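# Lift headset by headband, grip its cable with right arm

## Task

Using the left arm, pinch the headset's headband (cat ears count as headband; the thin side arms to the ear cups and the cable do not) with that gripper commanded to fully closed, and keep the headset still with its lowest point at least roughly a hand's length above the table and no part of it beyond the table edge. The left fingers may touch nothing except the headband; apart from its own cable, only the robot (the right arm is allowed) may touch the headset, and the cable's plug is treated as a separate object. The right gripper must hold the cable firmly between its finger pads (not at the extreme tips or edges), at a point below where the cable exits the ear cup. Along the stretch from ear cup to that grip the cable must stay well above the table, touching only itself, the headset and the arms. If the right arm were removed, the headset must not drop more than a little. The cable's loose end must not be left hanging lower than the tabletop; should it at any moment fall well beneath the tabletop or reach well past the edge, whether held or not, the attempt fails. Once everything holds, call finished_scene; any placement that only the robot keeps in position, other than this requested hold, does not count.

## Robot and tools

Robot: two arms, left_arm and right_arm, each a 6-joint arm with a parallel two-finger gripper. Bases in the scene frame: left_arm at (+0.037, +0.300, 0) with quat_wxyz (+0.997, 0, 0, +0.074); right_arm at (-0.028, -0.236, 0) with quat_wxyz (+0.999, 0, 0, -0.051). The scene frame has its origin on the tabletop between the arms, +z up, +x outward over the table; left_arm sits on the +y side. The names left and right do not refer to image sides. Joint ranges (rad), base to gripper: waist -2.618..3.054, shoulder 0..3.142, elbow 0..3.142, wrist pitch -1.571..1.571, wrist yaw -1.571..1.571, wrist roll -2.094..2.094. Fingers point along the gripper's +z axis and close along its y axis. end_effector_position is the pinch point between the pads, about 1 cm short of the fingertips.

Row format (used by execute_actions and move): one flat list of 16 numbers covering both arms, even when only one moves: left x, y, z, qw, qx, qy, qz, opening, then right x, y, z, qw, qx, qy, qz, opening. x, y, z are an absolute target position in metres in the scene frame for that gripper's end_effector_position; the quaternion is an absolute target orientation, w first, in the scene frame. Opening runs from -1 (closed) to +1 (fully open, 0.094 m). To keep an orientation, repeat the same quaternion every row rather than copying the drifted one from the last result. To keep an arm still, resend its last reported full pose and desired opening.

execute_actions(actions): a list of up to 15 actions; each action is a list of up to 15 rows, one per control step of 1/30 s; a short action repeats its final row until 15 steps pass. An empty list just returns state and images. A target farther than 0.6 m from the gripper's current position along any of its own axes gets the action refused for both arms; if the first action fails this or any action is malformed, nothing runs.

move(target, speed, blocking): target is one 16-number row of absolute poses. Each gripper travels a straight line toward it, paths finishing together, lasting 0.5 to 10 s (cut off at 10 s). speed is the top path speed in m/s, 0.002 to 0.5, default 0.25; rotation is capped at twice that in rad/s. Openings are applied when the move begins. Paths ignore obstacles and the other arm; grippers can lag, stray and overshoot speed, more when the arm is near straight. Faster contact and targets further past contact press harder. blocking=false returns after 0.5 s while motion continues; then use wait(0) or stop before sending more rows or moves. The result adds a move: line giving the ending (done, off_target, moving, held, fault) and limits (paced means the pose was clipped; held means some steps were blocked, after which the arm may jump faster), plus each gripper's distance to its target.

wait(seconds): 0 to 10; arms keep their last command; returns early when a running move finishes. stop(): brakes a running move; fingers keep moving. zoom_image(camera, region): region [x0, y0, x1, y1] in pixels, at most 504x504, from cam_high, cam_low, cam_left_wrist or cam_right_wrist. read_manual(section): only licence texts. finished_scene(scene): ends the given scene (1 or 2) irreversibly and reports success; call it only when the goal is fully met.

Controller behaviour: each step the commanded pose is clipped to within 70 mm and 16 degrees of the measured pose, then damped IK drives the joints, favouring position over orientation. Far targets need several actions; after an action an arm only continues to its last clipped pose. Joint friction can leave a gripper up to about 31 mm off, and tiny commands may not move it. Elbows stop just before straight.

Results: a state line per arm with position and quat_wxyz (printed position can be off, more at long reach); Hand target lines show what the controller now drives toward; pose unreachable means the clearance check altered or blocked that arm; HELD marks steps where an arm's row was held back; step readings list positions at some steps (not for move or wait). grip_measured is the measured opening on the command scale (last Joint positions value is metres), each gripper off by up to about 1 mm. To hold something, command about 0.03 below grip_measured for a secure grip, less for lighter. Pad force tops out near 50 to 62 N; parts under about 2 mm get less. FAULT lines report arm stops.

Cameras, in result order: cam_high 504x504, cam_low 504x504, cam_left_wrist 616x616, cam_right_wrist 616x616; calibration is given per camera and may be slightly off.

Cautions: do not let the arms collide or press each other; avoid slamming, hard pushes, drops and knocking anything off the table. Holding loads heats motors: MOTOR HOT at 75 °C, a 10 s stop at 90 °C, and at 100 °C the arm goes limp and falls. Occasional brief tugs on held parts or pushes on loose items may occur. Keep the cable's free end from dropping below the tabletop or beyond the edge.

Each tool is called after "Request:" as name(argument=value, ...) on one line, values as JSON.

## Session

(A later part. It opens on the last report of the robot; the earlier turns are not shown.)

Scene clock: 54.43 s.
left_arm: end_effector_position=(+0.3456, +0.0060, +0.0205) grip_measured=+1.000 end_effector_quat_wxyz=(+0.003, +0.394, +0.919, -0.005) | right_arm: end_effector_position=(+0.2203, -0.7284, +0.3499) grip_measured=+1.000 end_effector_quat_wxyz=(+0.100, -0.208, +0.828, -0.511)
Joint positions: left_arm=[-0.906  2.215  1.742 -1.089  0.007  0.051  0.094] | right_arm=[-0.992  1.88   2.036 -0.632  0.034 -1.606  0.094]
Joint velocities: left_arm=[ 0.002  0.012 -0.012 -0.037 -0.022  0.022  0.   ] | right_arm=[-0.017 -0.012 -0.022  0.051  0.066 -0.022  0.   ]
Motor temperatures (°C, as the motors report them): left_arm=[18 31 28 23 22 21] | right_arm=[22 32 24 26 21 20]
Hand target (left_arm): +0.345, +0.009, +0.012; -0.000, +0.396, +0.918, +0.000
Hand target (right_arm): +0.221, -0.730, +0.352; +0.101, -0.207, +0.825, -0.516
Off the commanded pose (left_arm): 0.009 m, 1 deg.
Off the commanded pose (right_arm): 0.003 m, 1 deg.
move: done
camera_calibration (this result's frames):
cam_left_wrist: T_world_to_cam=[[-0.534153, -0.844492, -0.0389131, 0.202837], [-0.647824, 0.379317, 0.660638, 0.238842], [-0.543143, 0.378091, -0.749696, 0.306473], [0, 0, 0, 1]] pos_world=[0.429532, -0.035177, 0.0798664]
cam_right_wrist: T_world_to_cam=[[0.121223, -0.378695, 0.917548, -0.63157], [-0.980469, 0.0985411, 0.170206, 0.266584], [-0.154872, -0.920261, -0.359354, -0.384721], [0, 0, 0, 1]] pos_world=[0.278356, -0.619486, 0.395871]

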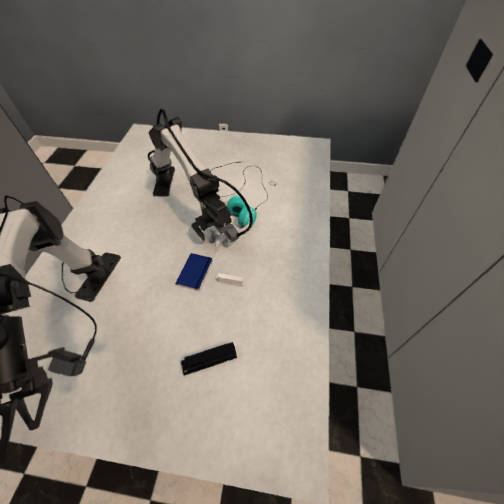

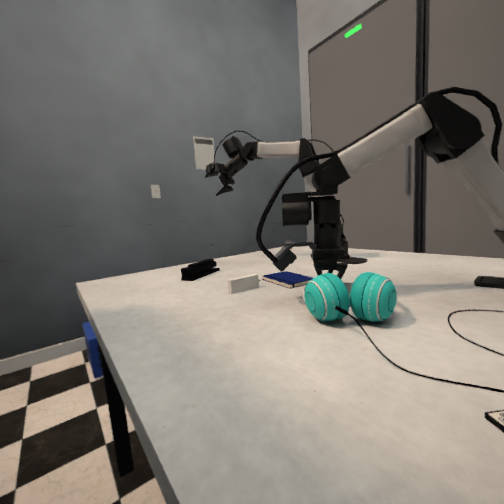

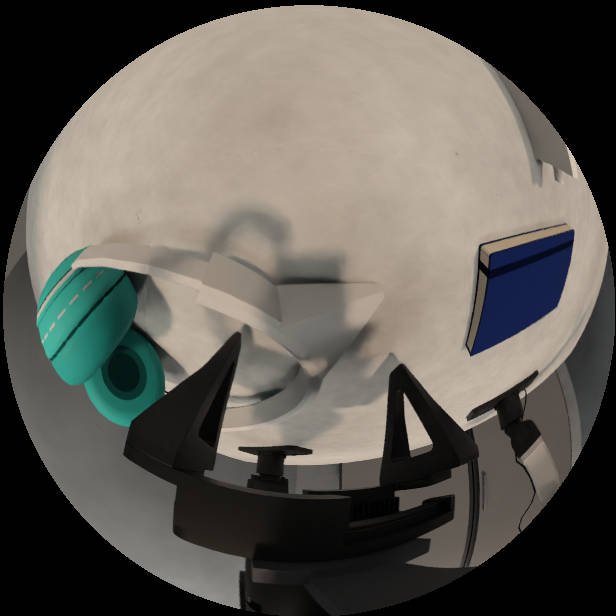

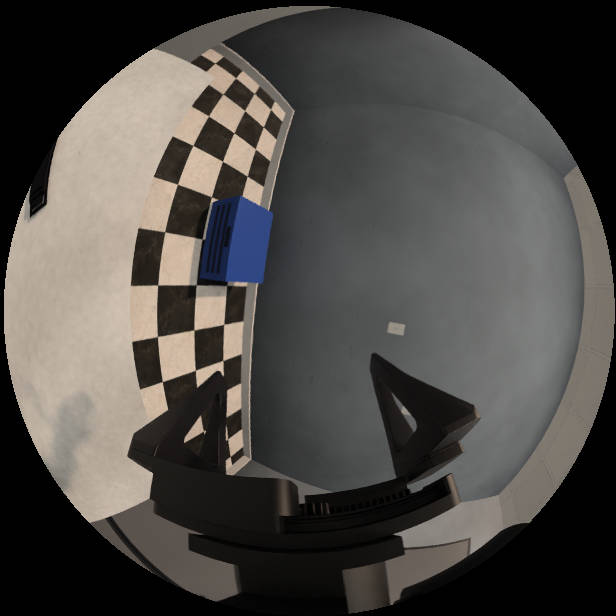

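Request:
move(target=[0.346,0.008,0.012,0,0.3955,0.9185,0,-1, 0.2209,-0.7295,0.3524,0.101,-0.207,0.825,-0.516,1])

Request:
move(target=[0.346,0.008,0.10,0,0.3955,0.9185,0,-1, 0.2209,-0.7295,0.3524,0.101,-0.207,0.825,-0.516,1], speed=0.1)

Scene clock: 59.83 s.
left_arm: end_effector_position=(+0.3482, +0.0086, +0.0218) grip_measured=-0.782 end_effector_quat_wxyz=(+0.008, +0.392, +0.920, +0.004) | right_arm: end_effector_position=(+0.2202, -0.7283, +0.3497) grip_measured=+1.000 end_effector_quat_wxyz=(+0.100, -0.208, +0.828, -0.511)
Joint positions: left_arm=[-0.906  2.212  1.742 -1.09  -0.013  0.047  0.01 ] | right_arm=[-0.992  1.88   2.036 -0.633  0.034 -1.606  0.094]
Joint velocities: left_arm=[ 0.002  0.007  0.002  0.066 -0.007 -0.007 -0.   ] | right_arm=[-0.022 -0.012  0.002 -0.007 -0.022 -0.007  0.   ]
Motor temperatures (°C, as the motors report them): left_arm=[18 32 28 23 22 21] | right_arm=[22 32 25 26 21 20]
Hand target (left_arm): +0.346, +0.008, +0.012; -0.000, +0.395, +0.919, +0.000
Hand target (right_arm): +0.221, -0.729, +0.352; +0.101, -0.207, +0.825, -0.516
Off the commanded pose (left_arm): 0.010 m, 1 deg.
Off the commanded pose (right_arm): 0.003 m, 1 deg.
move: done
camera_calibration (this result's frames):
cam_left_wrist: T_world_to_cam=[[-0.530002, -0.845995, -0.0582348, 0.205423], [-0.659558, 0.36809, 0.655357, 0.243002], [-0.532992, 0.385749, -0.753071, 0.304305], [0, 0, 0, 1]] pos_world=[0.43134, -0.0330454, 0.081873]
cam_right_wrist: T_world_to_cam=[[0.121704, -0.379628, 0.917099, -0.631918], [-0.98038, 0.0983677, 0.170821, 0.266197], [-0.155061, -0.919895, -0.360208, -0.384108], [0, 0, 0, 1]] pos_world=[0.278321, -0.619418, 0.395701]

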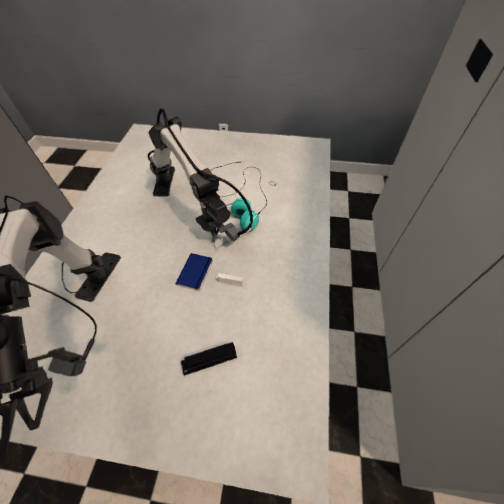

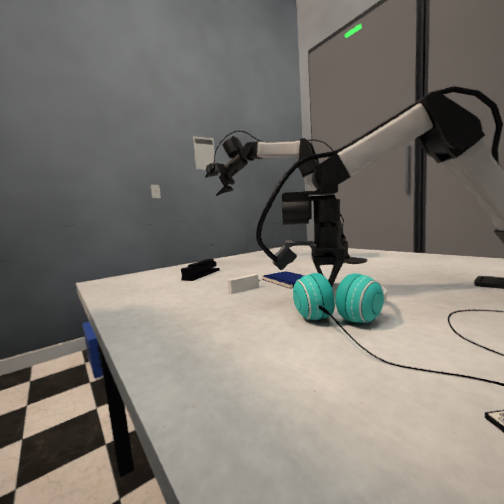

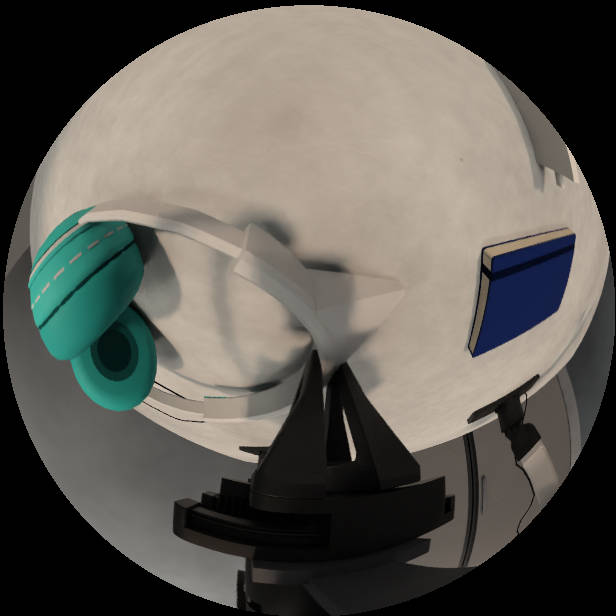

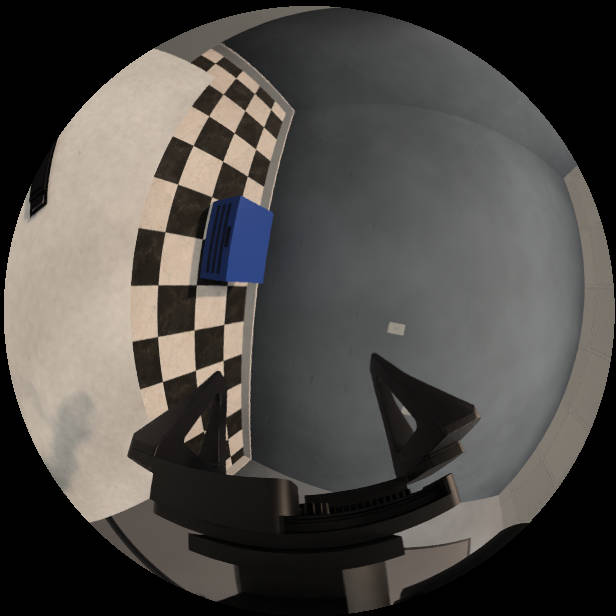

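Scene clock: 61.20 s.
left_arm: end_effector_position=(+0.3428, +0.0066, +0.0908) grip_measured=-0.823 end_effector_quat_wxyz=(-0.011, +0.392, +0.920, -0.005) | right_arm: end_effector_position=(+0.2202, -0.7282, +0.3495) grip_measured=+1.000 end_effector_quat_wxyz=(+0.100, -0.208, +0.828, -0.510)
Joint positions: left_arm=[-0.906  2.202  2.002 -1.388  0.017  0.048  0.008] | right_arm=[-0.992  1.88   2.036 -0.634  0.034 -1.606  0.094]
Joint velocities: left_arm=[ 0.007  0.007  0.012  0.051 -0.007 -0.007  0.001] | right_arm=[-0.007 -0.002 -0.002  0.007  0.081 -0.022  0.   ]
Motor temperatures (°C, as the motors report them): left_arm=[18 32 28 23 22 21] | right_arm=[22 33 25 26 21 20]
Hand target (left_arm): +0.347, +0.007, +0.100; +0.000, +0.395, +0.919, -0.000
Hand target (right_arm): +0.221, -0.729, +0.352; +0.101, -0.207, +0.825, -0.516
Off the commanded pose (left_arm): 0.010 m, 1 deg.
Off the commanded pose (right_arm): 0.003 m, 1 deg.
move: done
camera_calibration (this result's frames):
cam_left_wrist: T_world_to_cam=[[-0.532156, -0.845953, -0.0342492, 0.203435], [-0.631904, 0.369933, 0.681064, 0.1831], [-0.563478, 0.384074, -0.731423, 0.362688], [0, 0, 0, 1]] pos_world=[0.428327, -0.0349375, 0.147543]
cam_right_wrist: T_world_to_cam=[[0.122025, -0.38025, 0.916799, -0.63215], [-0.98032, 0.0982518, 0.171231, 0.265938], [-0.155188, -0.91965, -0.360777, -0.383699], [0, 0, 0, 1]] pos_world=[0.278297, -0.619373, 0.395588]

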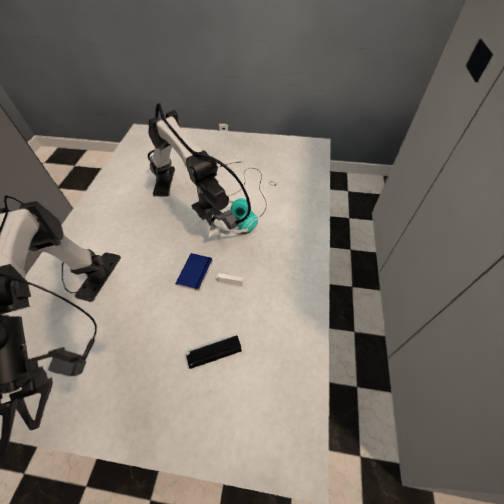

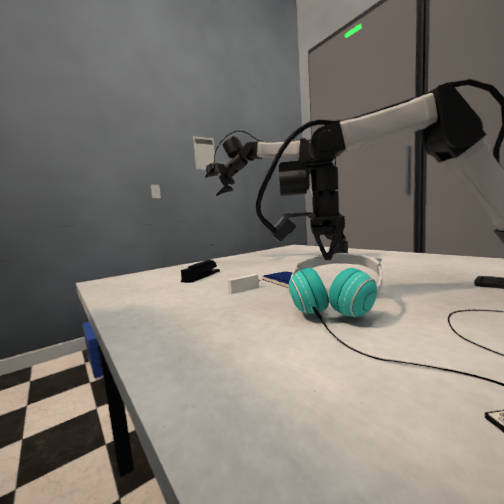

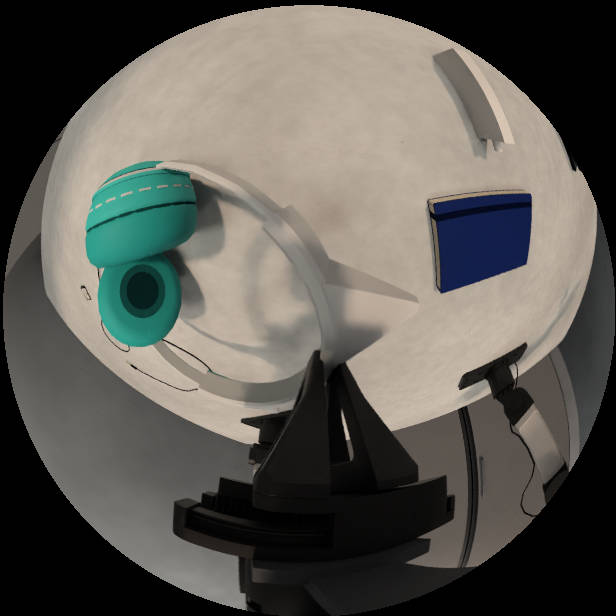

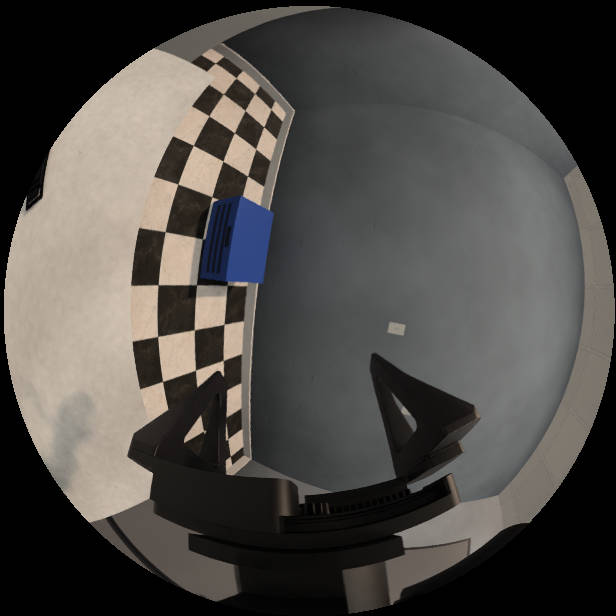

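Request:
move(target=[0.33,0.03,0.36,0,0.3955,0.9185,0,-1, 0.2209,-0.7295,0.3524,0.101,-0.207,0.825,-0.516,1], speed=0.12)

Scene clock: 67.67 s.
left_arm: end_effector_position=(+0.3323, +0.0203, +0.3436) grip_measured=-0.824 end_effector_quat_wxyz=(+0.260, +0.372, +0.883, -0.117) | right_arm: end_effector_position=(+0.2201, -0.7281, +0.3493) grip_measured=+1.000 end_effector_quat_wxyz=(+0.100, -0.208, +0.829, -0.510)
Joint positions: left_arm=[-0.888  1.881  2.462 -1.575  0.043  0.043  0.008] | right_arm=[-0.992  1.88   2.036 -0.635  0.034 -1.606  0.094]
Joint velocities: left_arm=[-0.002 -0.022 -0.002 -0.081  0.022  0.037 -0.   ] | right_arm=[-0.017 -0.007  0.002  0.022 -0.066 -0.037  0.   ]
Motor temperatures (°C, as the motors report them): left_arm=[18 33 29 23 22 21] | right_arm=[22 33 25 26 21 20]
Hand target (left_arm): +0.333, +0.027, +0.358; +0.281, +0.368, +0.878, -0.117
Hand target (right_arm): +0.221, -0.729, +0.352; +0.101, -0.207, +0.825, -0.516
Off the commanded pose (left_arm): 0.019 m, 33 deg; orientation clipped at the last step of the last action.
Off the commanded pose (right_arm): 0.004 m, 1 deg.
joint sent to its limit (left arm) — the command would take joint 4 (wrist pitch) past its lower limit, so that joint was sent only as far as its limit.
move: off_target (left_arm); limits=paced
camera_calibration (this result's frames):
cam_left_wrist: T_world_to_cam=[[-0.534792, -0.838429, 0.105039, 0.171], [-0.82124, 0.544995, 0.168955, 0.234546], [-0.198902, 0.00409358, -0.980011, 0.508404], [0, 0, 0, 1]] pos_world=[0.385191, 0.0134637, 0.440652]
cam_right_wrist: T_world_to_cam=[[0.122507, -0.381182, 0.916347, -0.632497], [-0.98023, 0.0980774, 0.171845, 0.26555], [-0.155377, -0.919283, -0.36163, -0.383086], [0, 0, 0, 1]] pos_world=[0.278262, -0.619305, 0.395418]

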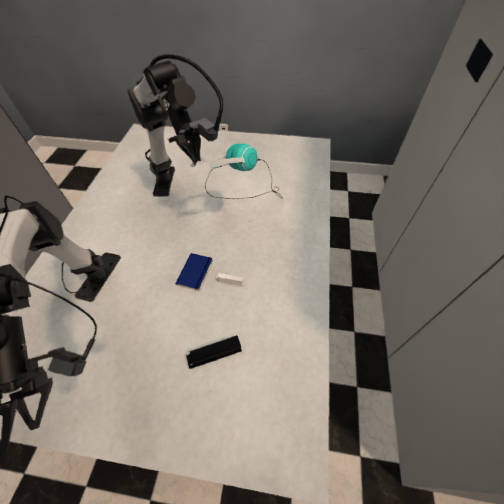

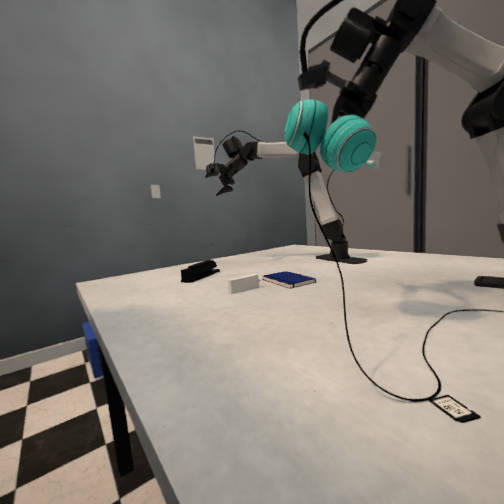

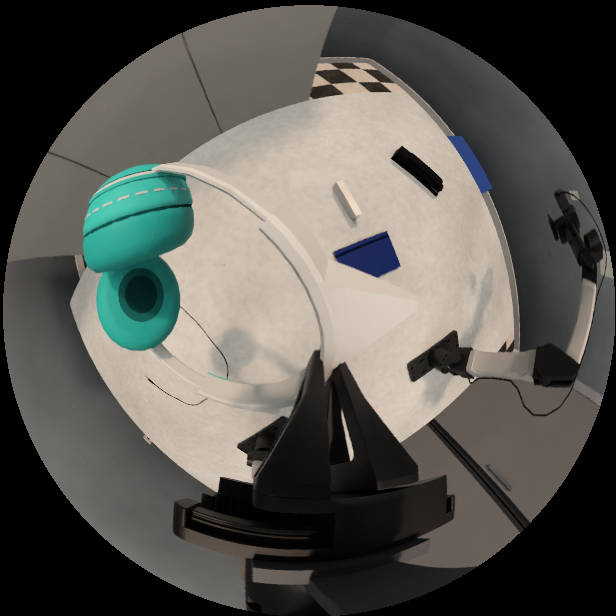

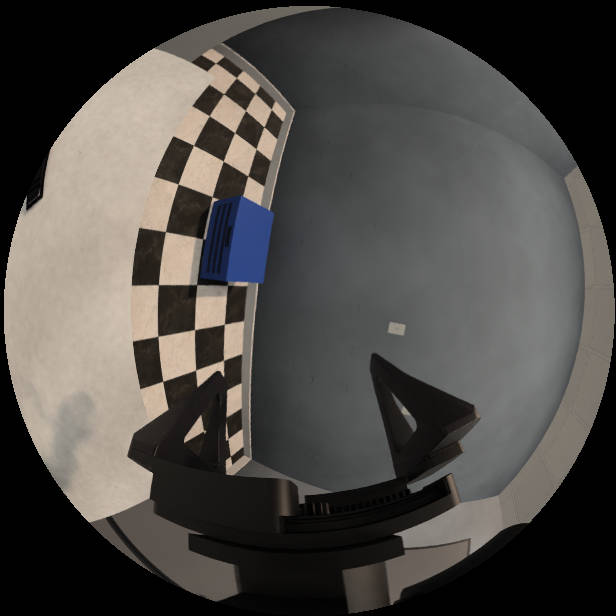

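Request:
zoom_image(camera="cam_high", region=[180, 130, 300, 220])

Region (180, 130, 300, 220) of cam_high's 504x504 image, scaled by 4.200, with more detail than that image has; it fills the top 378 rows of this view, and the rest is white.

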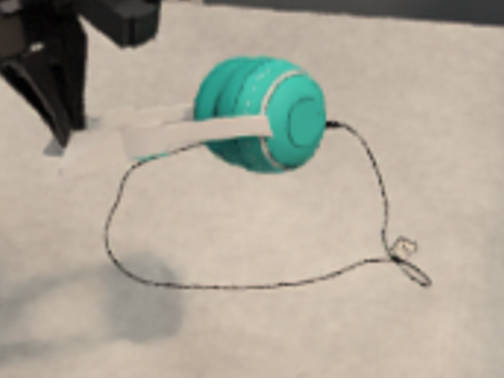

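Request:
move(target=[0.3323,0.0203,0.3436,0.281,0.368,0.878,-0.117,-1, 0.40,-0.35,0.22,0.5,-0.5,-0.5,-0.5,1], speed=0.3)

Request:
move(target=[0.3323,0.0203,0.3436,0.281,0.368,0.878,-0.117,-1, 0.51,-0.03,0.2,0.5,-0.5,-0.5,-0.5,1])

Scene clock: 102.57 s.
left_arm: end_effector_position=(+0.3271, +0.0225, +0.3271) grip_measured=-0.824 end_effector_quat_wxyz=(+0.238, +0.367, +0.892, -0.117) | right_arm: end_effector_position=(+0.4044, -0.3490, +0.2257) grip_measured=+1.000 end_effector_quat_wxyz=(-0.256, +0.656, +0.406, +0.582)
Joint positions: left_arm=[-0.888  1.84   2.343 -1.539  0.054  0.026  0.008] | right_arm=[-0.542  2.239  2.041 -1.578 -1.374  1.221  0.094]
Joint velocities: left_arm=[-0.002 -0.007 -0.002 -0.066 -0.007 -0.051 -0.002] | right_arm=[ 0.017  0.002 -0.002 -0.007 -0.022 -0.007  0.   ]
Motor temperatures (°C, as the motors report them): left_arm=[18 33 30 26 22 21] | right_arm=[22 36 26 26 21 20]
Hand target (left_arm): +0.332, +0.021, +0.344; +0.279, +0.367, +0.879, -0.117
Hand target (right_arm): +0.403, -0.352, +0.221; -0.267, +0.661, +0.390, +0.583
Off the commanded pose (left_arm): 0.017 m, 5 deg.
Off the commanded pose (right_arm): 0.007 m, 36 deg; orientation clipped at the last step of the last action.
joint sent to its limit (right arm) — the command would take joint 4 (wrist pitch) past its lower limit, so that joint was sent only as far as its limit.
move: off_target (left_arm, right_arm); limits=paced
camera_calibration (this result's frames):
cam_left_wrist: T_world_to_cam=[[-0.522792, -0.844654, 0.115098, 0.164715], [-0.817206, 0.53501, 0.214334, 0.215919], [-0.242617, 0.0179933, -0.969955, 0.501824], [0, 0, 0, 1]] pos_world=[0.384313, 0.0145794, 0.42151]
cam_right_wrist: T_world_to_cam=[[-0.863478, 0.50391, -0.0219003, 0.522106], [-0.196375, -0.295871, 0.934825, -0.196501], [0.464588, 0.811501, 0.354434, 0.141028], [0, 0, 0, 1]] pos_world=[0.346719, -0.435678, 0.145143]

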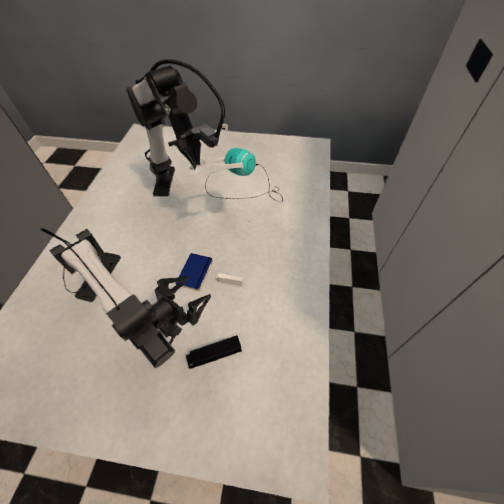

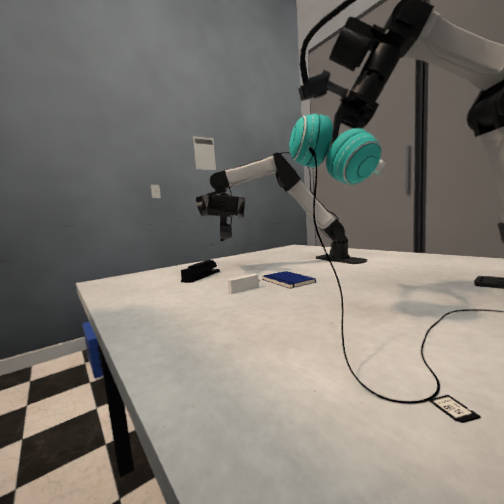

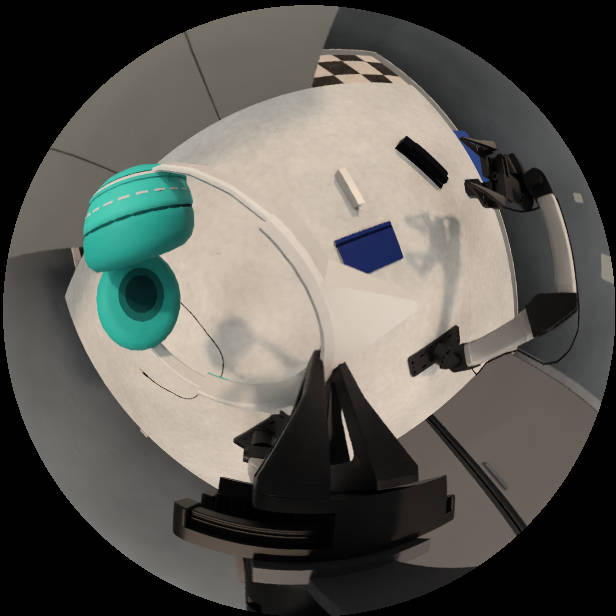

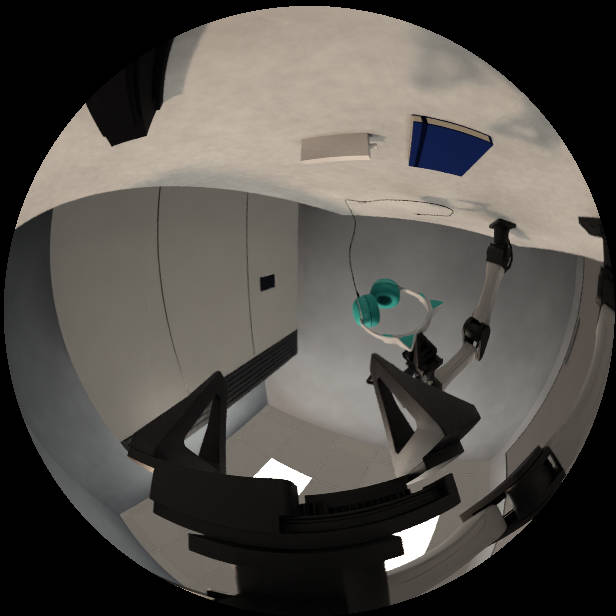

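Scene clock: 104.63 s.
left_arm: end_effector_position=(+0.3263, +0.0223, +0.3269) grip_measured=-0.824 end_effector_quat_wxyz=(+0.236, +0.365, +0.893, -0.119) | right_arm: end_effector_position=(+0.5098, -0.0287, +0.1914) grip_measured=+1.000 end_effector_quat_wxyz=(+0.509, -0.505, -0.513, -0.472)
Joint positions: left_arm=[-0.888  1.84   2.343 -1.541  0.058  0.02   0.008] | right_arm=[ 0.167  2.754  2.712 -1.043 -1.53   2.087  0.094]
Joint velocities: left_arm=[ 0.017 -0.017 -0.002  0.007 -0.007 -0.007  0.001] | right_arm=[-0.002 -0.017 -0.022 -0.022 -0.081  0.007  0.   ]
Motor temperatures (°C, as the motors report them): left_arm=[18 33 30 26 22 21] | right_arm=[22 36 26 26 21 20]
Hand target (left_arm): +0.332, +0.021, +0.344; +0.279, +0.367, +0.880, -0.116
Hand target (right_arm): +0.512, -0.032, +0.200; +0.504, -0.496, -0.518, -0.482
Off the commanded pose (left_arm): 0.018 m, 5 deg.
Off the commanded pose (right_arm): 0.009 m, 4 deg.
joint sent to its limit (right arm) — the command would take joint 6 (wrist roll) past its upper limit, so that joint was sent only as far as its limit.
move: off_target (left_arm, right_arm)
camera_calibration (this result's frames):
cam_left_wrist: T_world_to_cam=[[-0.5187, -0.846311, 0.121276, 0.16086], [-0.817971, 0.532513, 0.217609, 0.214689], [-0.248746, 0.0136737, -0.968472, 0.503056], [0, 0, 0, 1]] pos_world=[0.38418, 0.0149345, 0.420969]
cam_right_wrist: T_world_to_cam=[[-0.984875, -0.108912, 0.134756, 0.465196], [0.17112, -0.489388, 0.855112, -0.226527], [-0.0271843, 0.865238, 0.500623, 0.0685782], [0, 0, 0, 1]] pos_world=[0.498787, -0.119531, 0.0966864]

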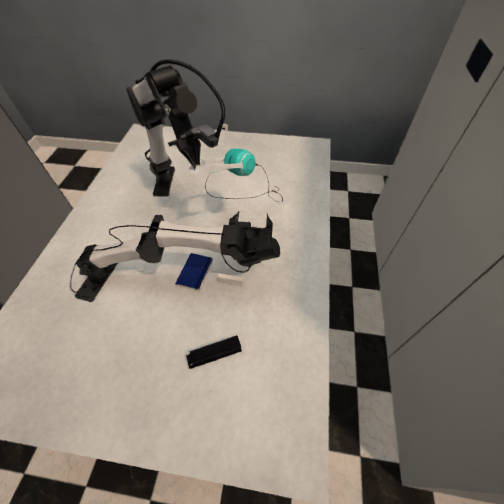

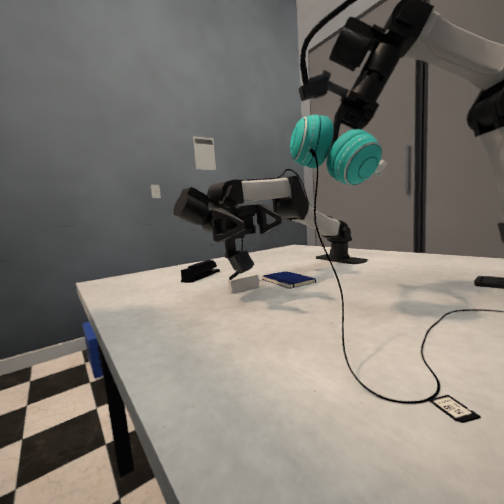

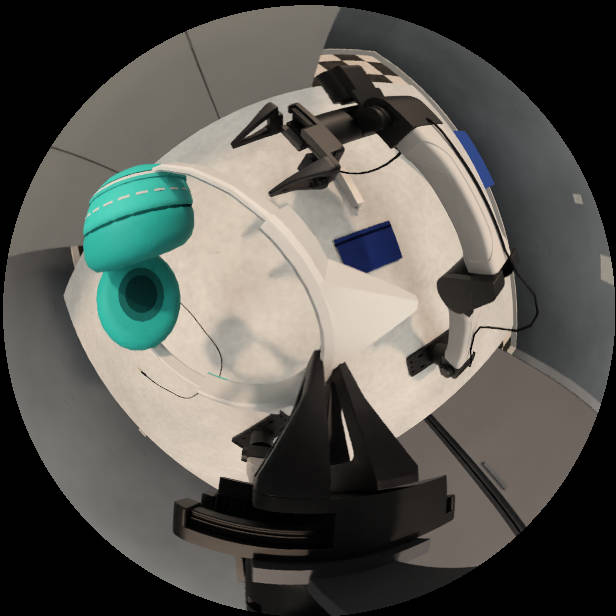

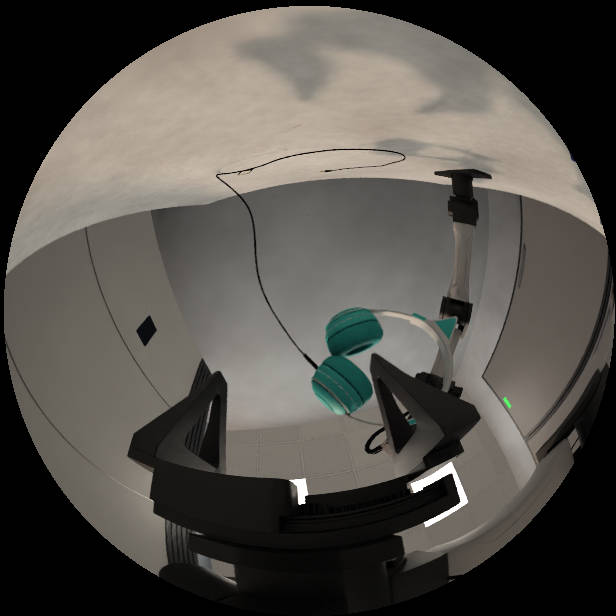

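Request:
move(target=[0.3323,0.0203,0.3436,0.281,0.368,0.878,-0.117,-1, 0.54,0.04,0.16,0.5,-0.5,-0.5,-0.5,1], speed=0.15)

Scene clock: 111.07 s.
left_arm: end_effector_position=(+0.3263, +0.0224, +0.3268) grip_measured=-0.824 end_effector_quat_wxyz=(+0.236, +0.362, +0.894, -0.119) | right_arm: end_effector_position=(+0.5354, +0.0383, +0.1504) grip_measured=+1.000 end_effector_quat_wxyz=(-0.386, +0.478, +0.610, +0.501)
Joint positions: left_arm=[-0.888  1.84   2.343 -1.541  0.058  0.015  0.008] | right_arm=[ 0.288  2.868  2.844 -0.79  -1.292  2.096  0.094]
Joint velocities: left_arm=[ 0.007  0.002 -0.002  0.022  0.037  0.037 -0.001] | right_arm=[-0.002 -0.002  0.007 -0.051 -0.022 -0.037  0.   ]
Motor temperatures (°C, as the motors report them): left_arm=[19 33 30 27 22 21] | right_arm=[22 39 27 26 21 20]
Hand target (left_arm): +0.332, +0.021, +0.344; +0.279, +0.367, +0.880, -0.116
Hand target (right_arm): +0.539, +0.039, +0.160; -0.373, +0.467, +0.616, +0.514
Off the commanded pose (left_arm): 0.018 m, 6 deg.
Off the commanded pose (right_arm): 0.011 m, 18 deg; orientation clipped at the last step of the last action.
elbow stopped short (right arm): the move would have taken joint 3 (elbow) straighter than the controller allows; a more bent joint 3 avoids this.
joint sent to its limit (right arm) — the command would take joint 6 (wrist roll) past its upper limit, so that joint was sent only as far as its limit.
move: off_target (left_arm, right_arm); limits=paced
camera_calibration (this result's frames):
cam_left_wrist: T_world_to_cam=[[-0.51468, -0.848474, 0.123275, 0.159028], [-0.819909, 0.529114, 0.218603, 0.215018], [-0.250705, 0.0114359, -0.967996, 0.503536], [0, 0, 0, 1]] pos_world=[0.384383, 0.0154038, 0.420813]
cam_right_wrist: T_world_to_cam=[[-0.987717, -0.0883989, -0.128844, 0.543641], [-0.0907305, -0.346863, 0.933517, -0.0401518], [-0.127213, 0.933741, 0.334582, 0.107775], [0, 0, 0, 1]] pos_world=[0.54703, -0.0665038, 0.0714678]

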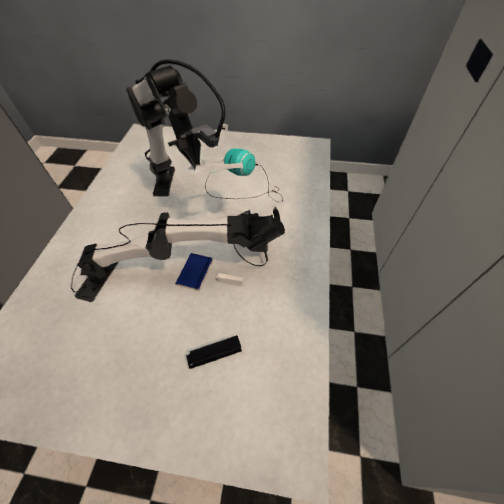

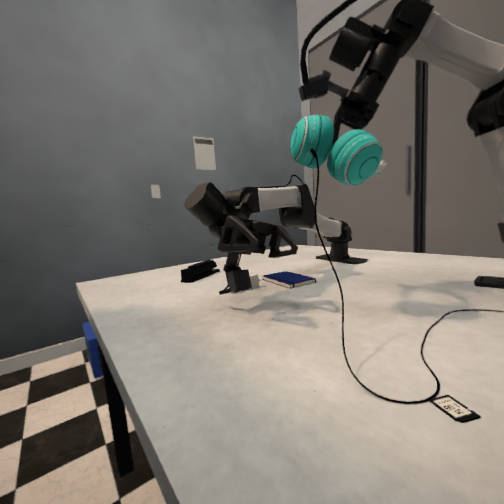

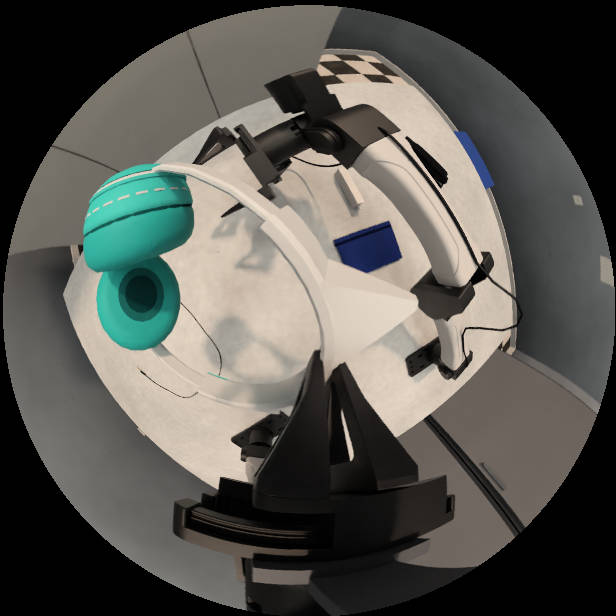

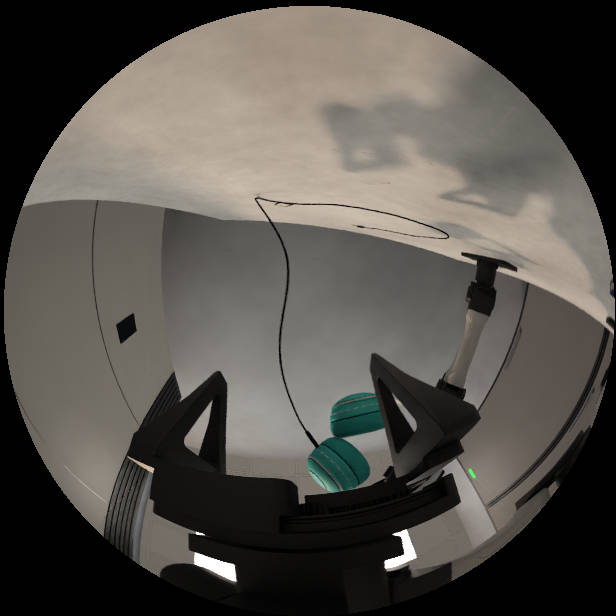

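Request:
move(target=[0.3323,-0.07,0.3436,0.281,0.368,0.878,-0.117,-1, 0.5354,0.0383,0.1504,-0.386,0.478,0.610,0.501,1], speed=0.1)

Scene clock: 117.57 s.
left_arm: end_effector_position=(+0.3302, -0.0743, +0.3321) grip_measured=-0.825 end_effector_quat_wxyz=(+0.287, +0.365, +0.874, -0.140) | right_arm: end_effector_position=(+0.5358, +0.0382, +0.1502) grip_measured=+1.000 end_effector_quat_wxyz=(-0.384, +0.478, +0.610, +0.501)
Joint positions: left_arm=[-1.07   2.168  2.82  -1.574 -0.045 -0.116  0.008] | right_arm=[ 0.288  2.868  2.844 -0.788 -1.29   2.096  0.094]
Joint velocities: left_arm=[ 0.002  0.002 -0.017 -0.066  0.007  0.007 -0.   ] | right_arm=[-0.002 -0.012 -0.002 -0.081  0.081  0.037  0.   ]
Motor temperatures (°C, as the motors report them): left_arm=[19 33 30 28 22 21] | right_arm=[22 41 27 26 21 20]
Hand target (left_arm): +0.333, -0.070, +0.343; +0.308, +0.364, +0.869, -0.130
Hand target (right_arm): +0.535, +0.038, +0.150; -0.386, +0.478, +0.610, +0.501
Off the commanded pose (left_arm): 0.012 m, 3 deg.
Off the commanded pose (right_arm): 0.000 m, 0 deg.
joint sent to its limit (left arm) — the command would take joint 4 (wrist pitch) past its lower limit, so that joint was sent only as far as its limit.
move: off_target (left_arm)
camera_calibration (this result's frames):
cam_left_wrist: T_world_to_cam=[[-0.54001, -0.82954, 0.142312, 0.081768], [-0.82499, 0.555178, 0.105681, 0.309377], [-0.166675, -0.0603368, -0.984164, 0.483045], [0, 0, 0, 1]] pos_world=[0.3799, -0.0747843, 0.431064]
cam_right_wrist: T_world_to_cam=[[-0.987621, -0.0870217, -0.13051, 0.544167], [-0.0929617, -0.345455, 0.933819, -0.0388927], [-0.126348, 0.934392, 0.333089, 0.107644], [0, 0, 0, 1]] pos_world=[0.547416, -0.0666628, 0.0714832]

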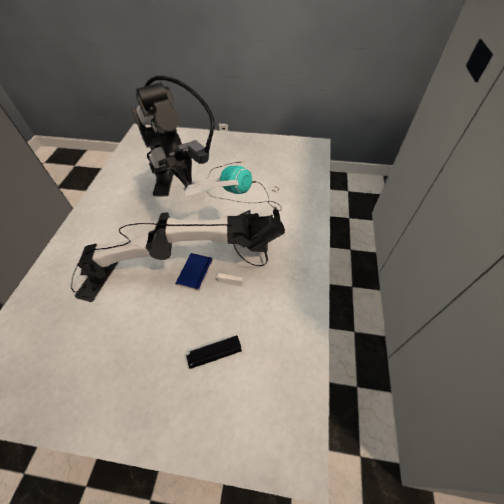

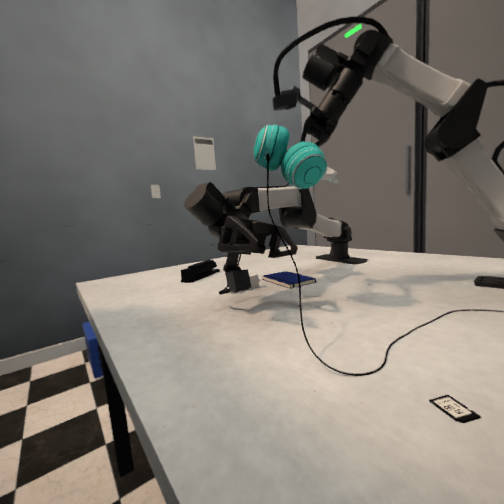

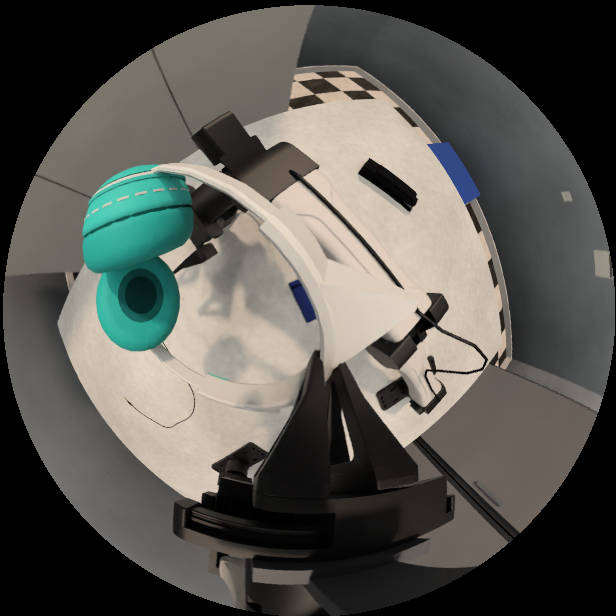

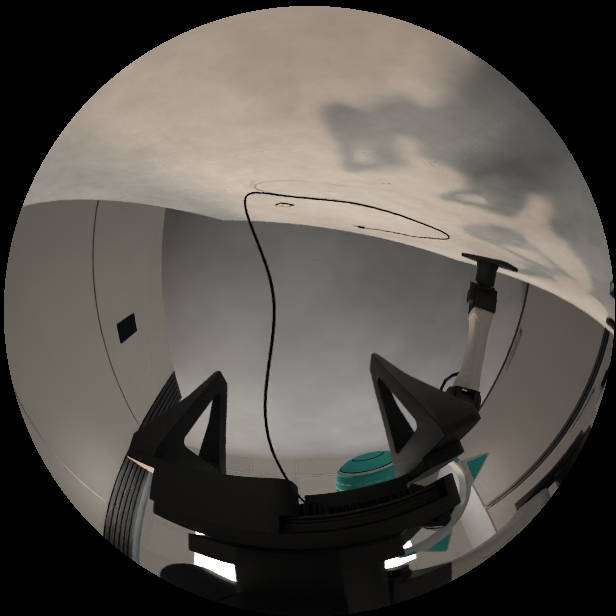

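Cable is now between the fingers. Close.

Request:
move(target=[0.3323,-0.07,0.3436,0.281,0.368,0.878,-0.117,-1, 0.5354,0.0383,0.1504,-0.386,0.478,0.610,0.501,-1])

Scene clock: 122.13 s.
left_arm: end_effector_position=(+0.3295, -0.0748, +0.3321) grip_measured=-0.825 end_effector_quat_wxyz=(+0.285, +0.362, +0.876, -0.143) | right_arm: end_effector_position=(+0.5358, +0.0382, +0.1502) grip_measured=-0.985 end_effector_quat_wxyz=(-0.384, +0.478, +0.610, +0.501)
Joint positions: left_arm=[-1.07   2.168  2.82  -1.574 -0.04  -0.125  0.008] | right_arm=[ 0.288  2.868  2.844 -0.788 -1.29   2.096  0.001]
Joint velocities: left_arm=[ 0.007  0.007 -0.007  0.007  0.007 -0.066  0.   ] | right_arm=[-0.007 -0.007 -0.017  0.037  0.051 -0.007  0.001]
Motor temperatures (°C, as the motors report them): left_arm=[19 34 30 28 22 21] | right_arm=[22 43 27 26 21 20]
Hand target (left_arm): +0.332, -0.070, +0.343; +0.307, +0.364, +0.869, -0.133
Hand target (right_arm): +0.535, +0.038, +0.150; -0.386, +0.478, +0.610, +0.501
Off the commanded pose (left_arm): 0.013 m, 3 deg.
Off the commanded pose (right_arm): 0.000 m, 0 deg.
joint sent to its limit (left arm) — the command would take joint 4 (wrist pitch) past its lower limit, so that joint was sent only as far as its limit.
move: off_target (left_arm)
camera_calibration (this result's frames):
cam_left_wrist: T_world_to_cam=[[-0.535925, -0.830686, 0.150816, 0.0767156], [-0.826288, 0.552744, 0.108268, 0.308513], [-0.173299, -0.0665936, -0.982615, 0.484075], [0, 0, 0, 1]] pos_world=[0.379924, -0.0745657, 0.430687]
cam_right_wrist: T_world_to_cam=[[-0.987621, -0.0870217, -0.13051, 0.544167], [-0.0929617, -0.345455, 0.933819, -0.0388927], [-0.126348, 0.934392, 0.333089, 0.107644], [0, 0, 0, 1]] pos_world=[0.547416, -0.0666628, 0.0714832]

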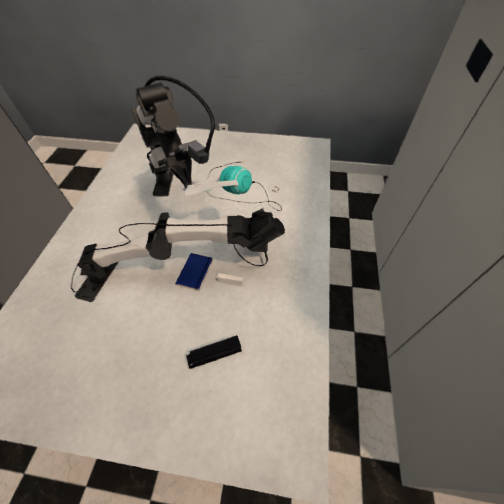

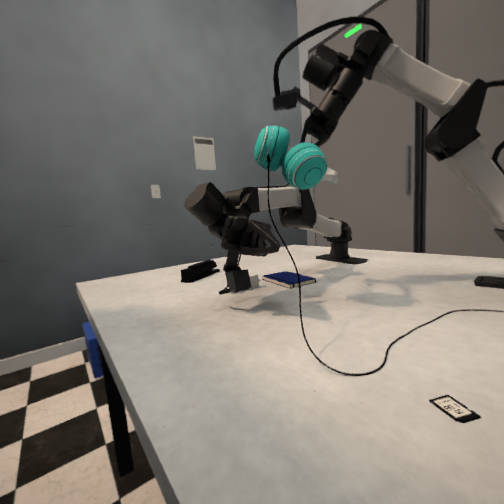

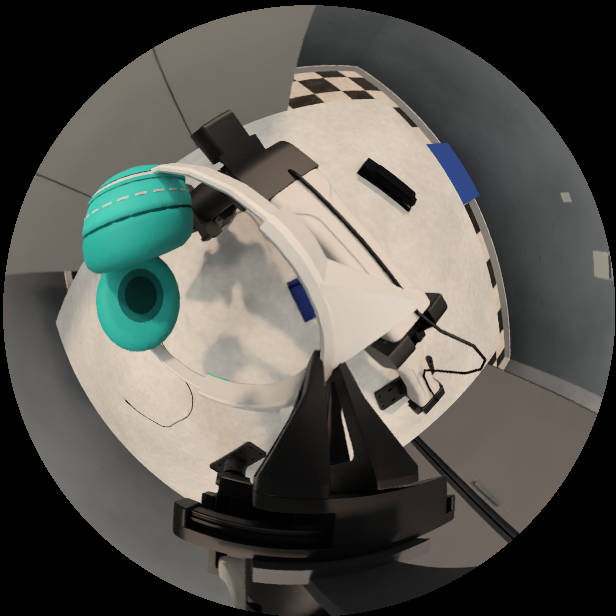

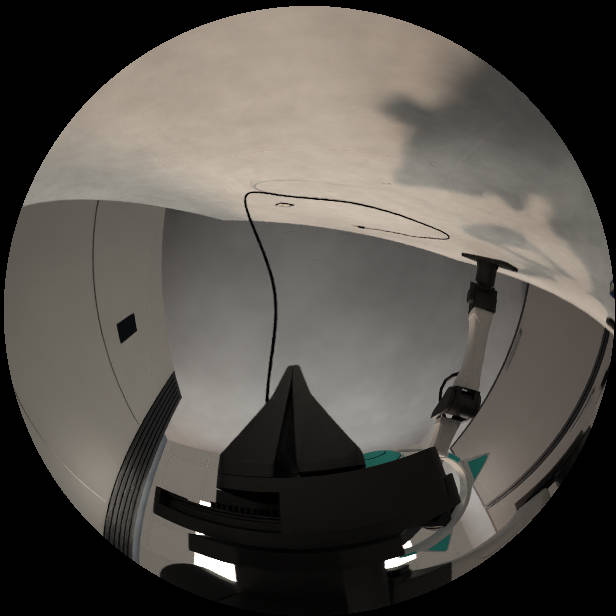

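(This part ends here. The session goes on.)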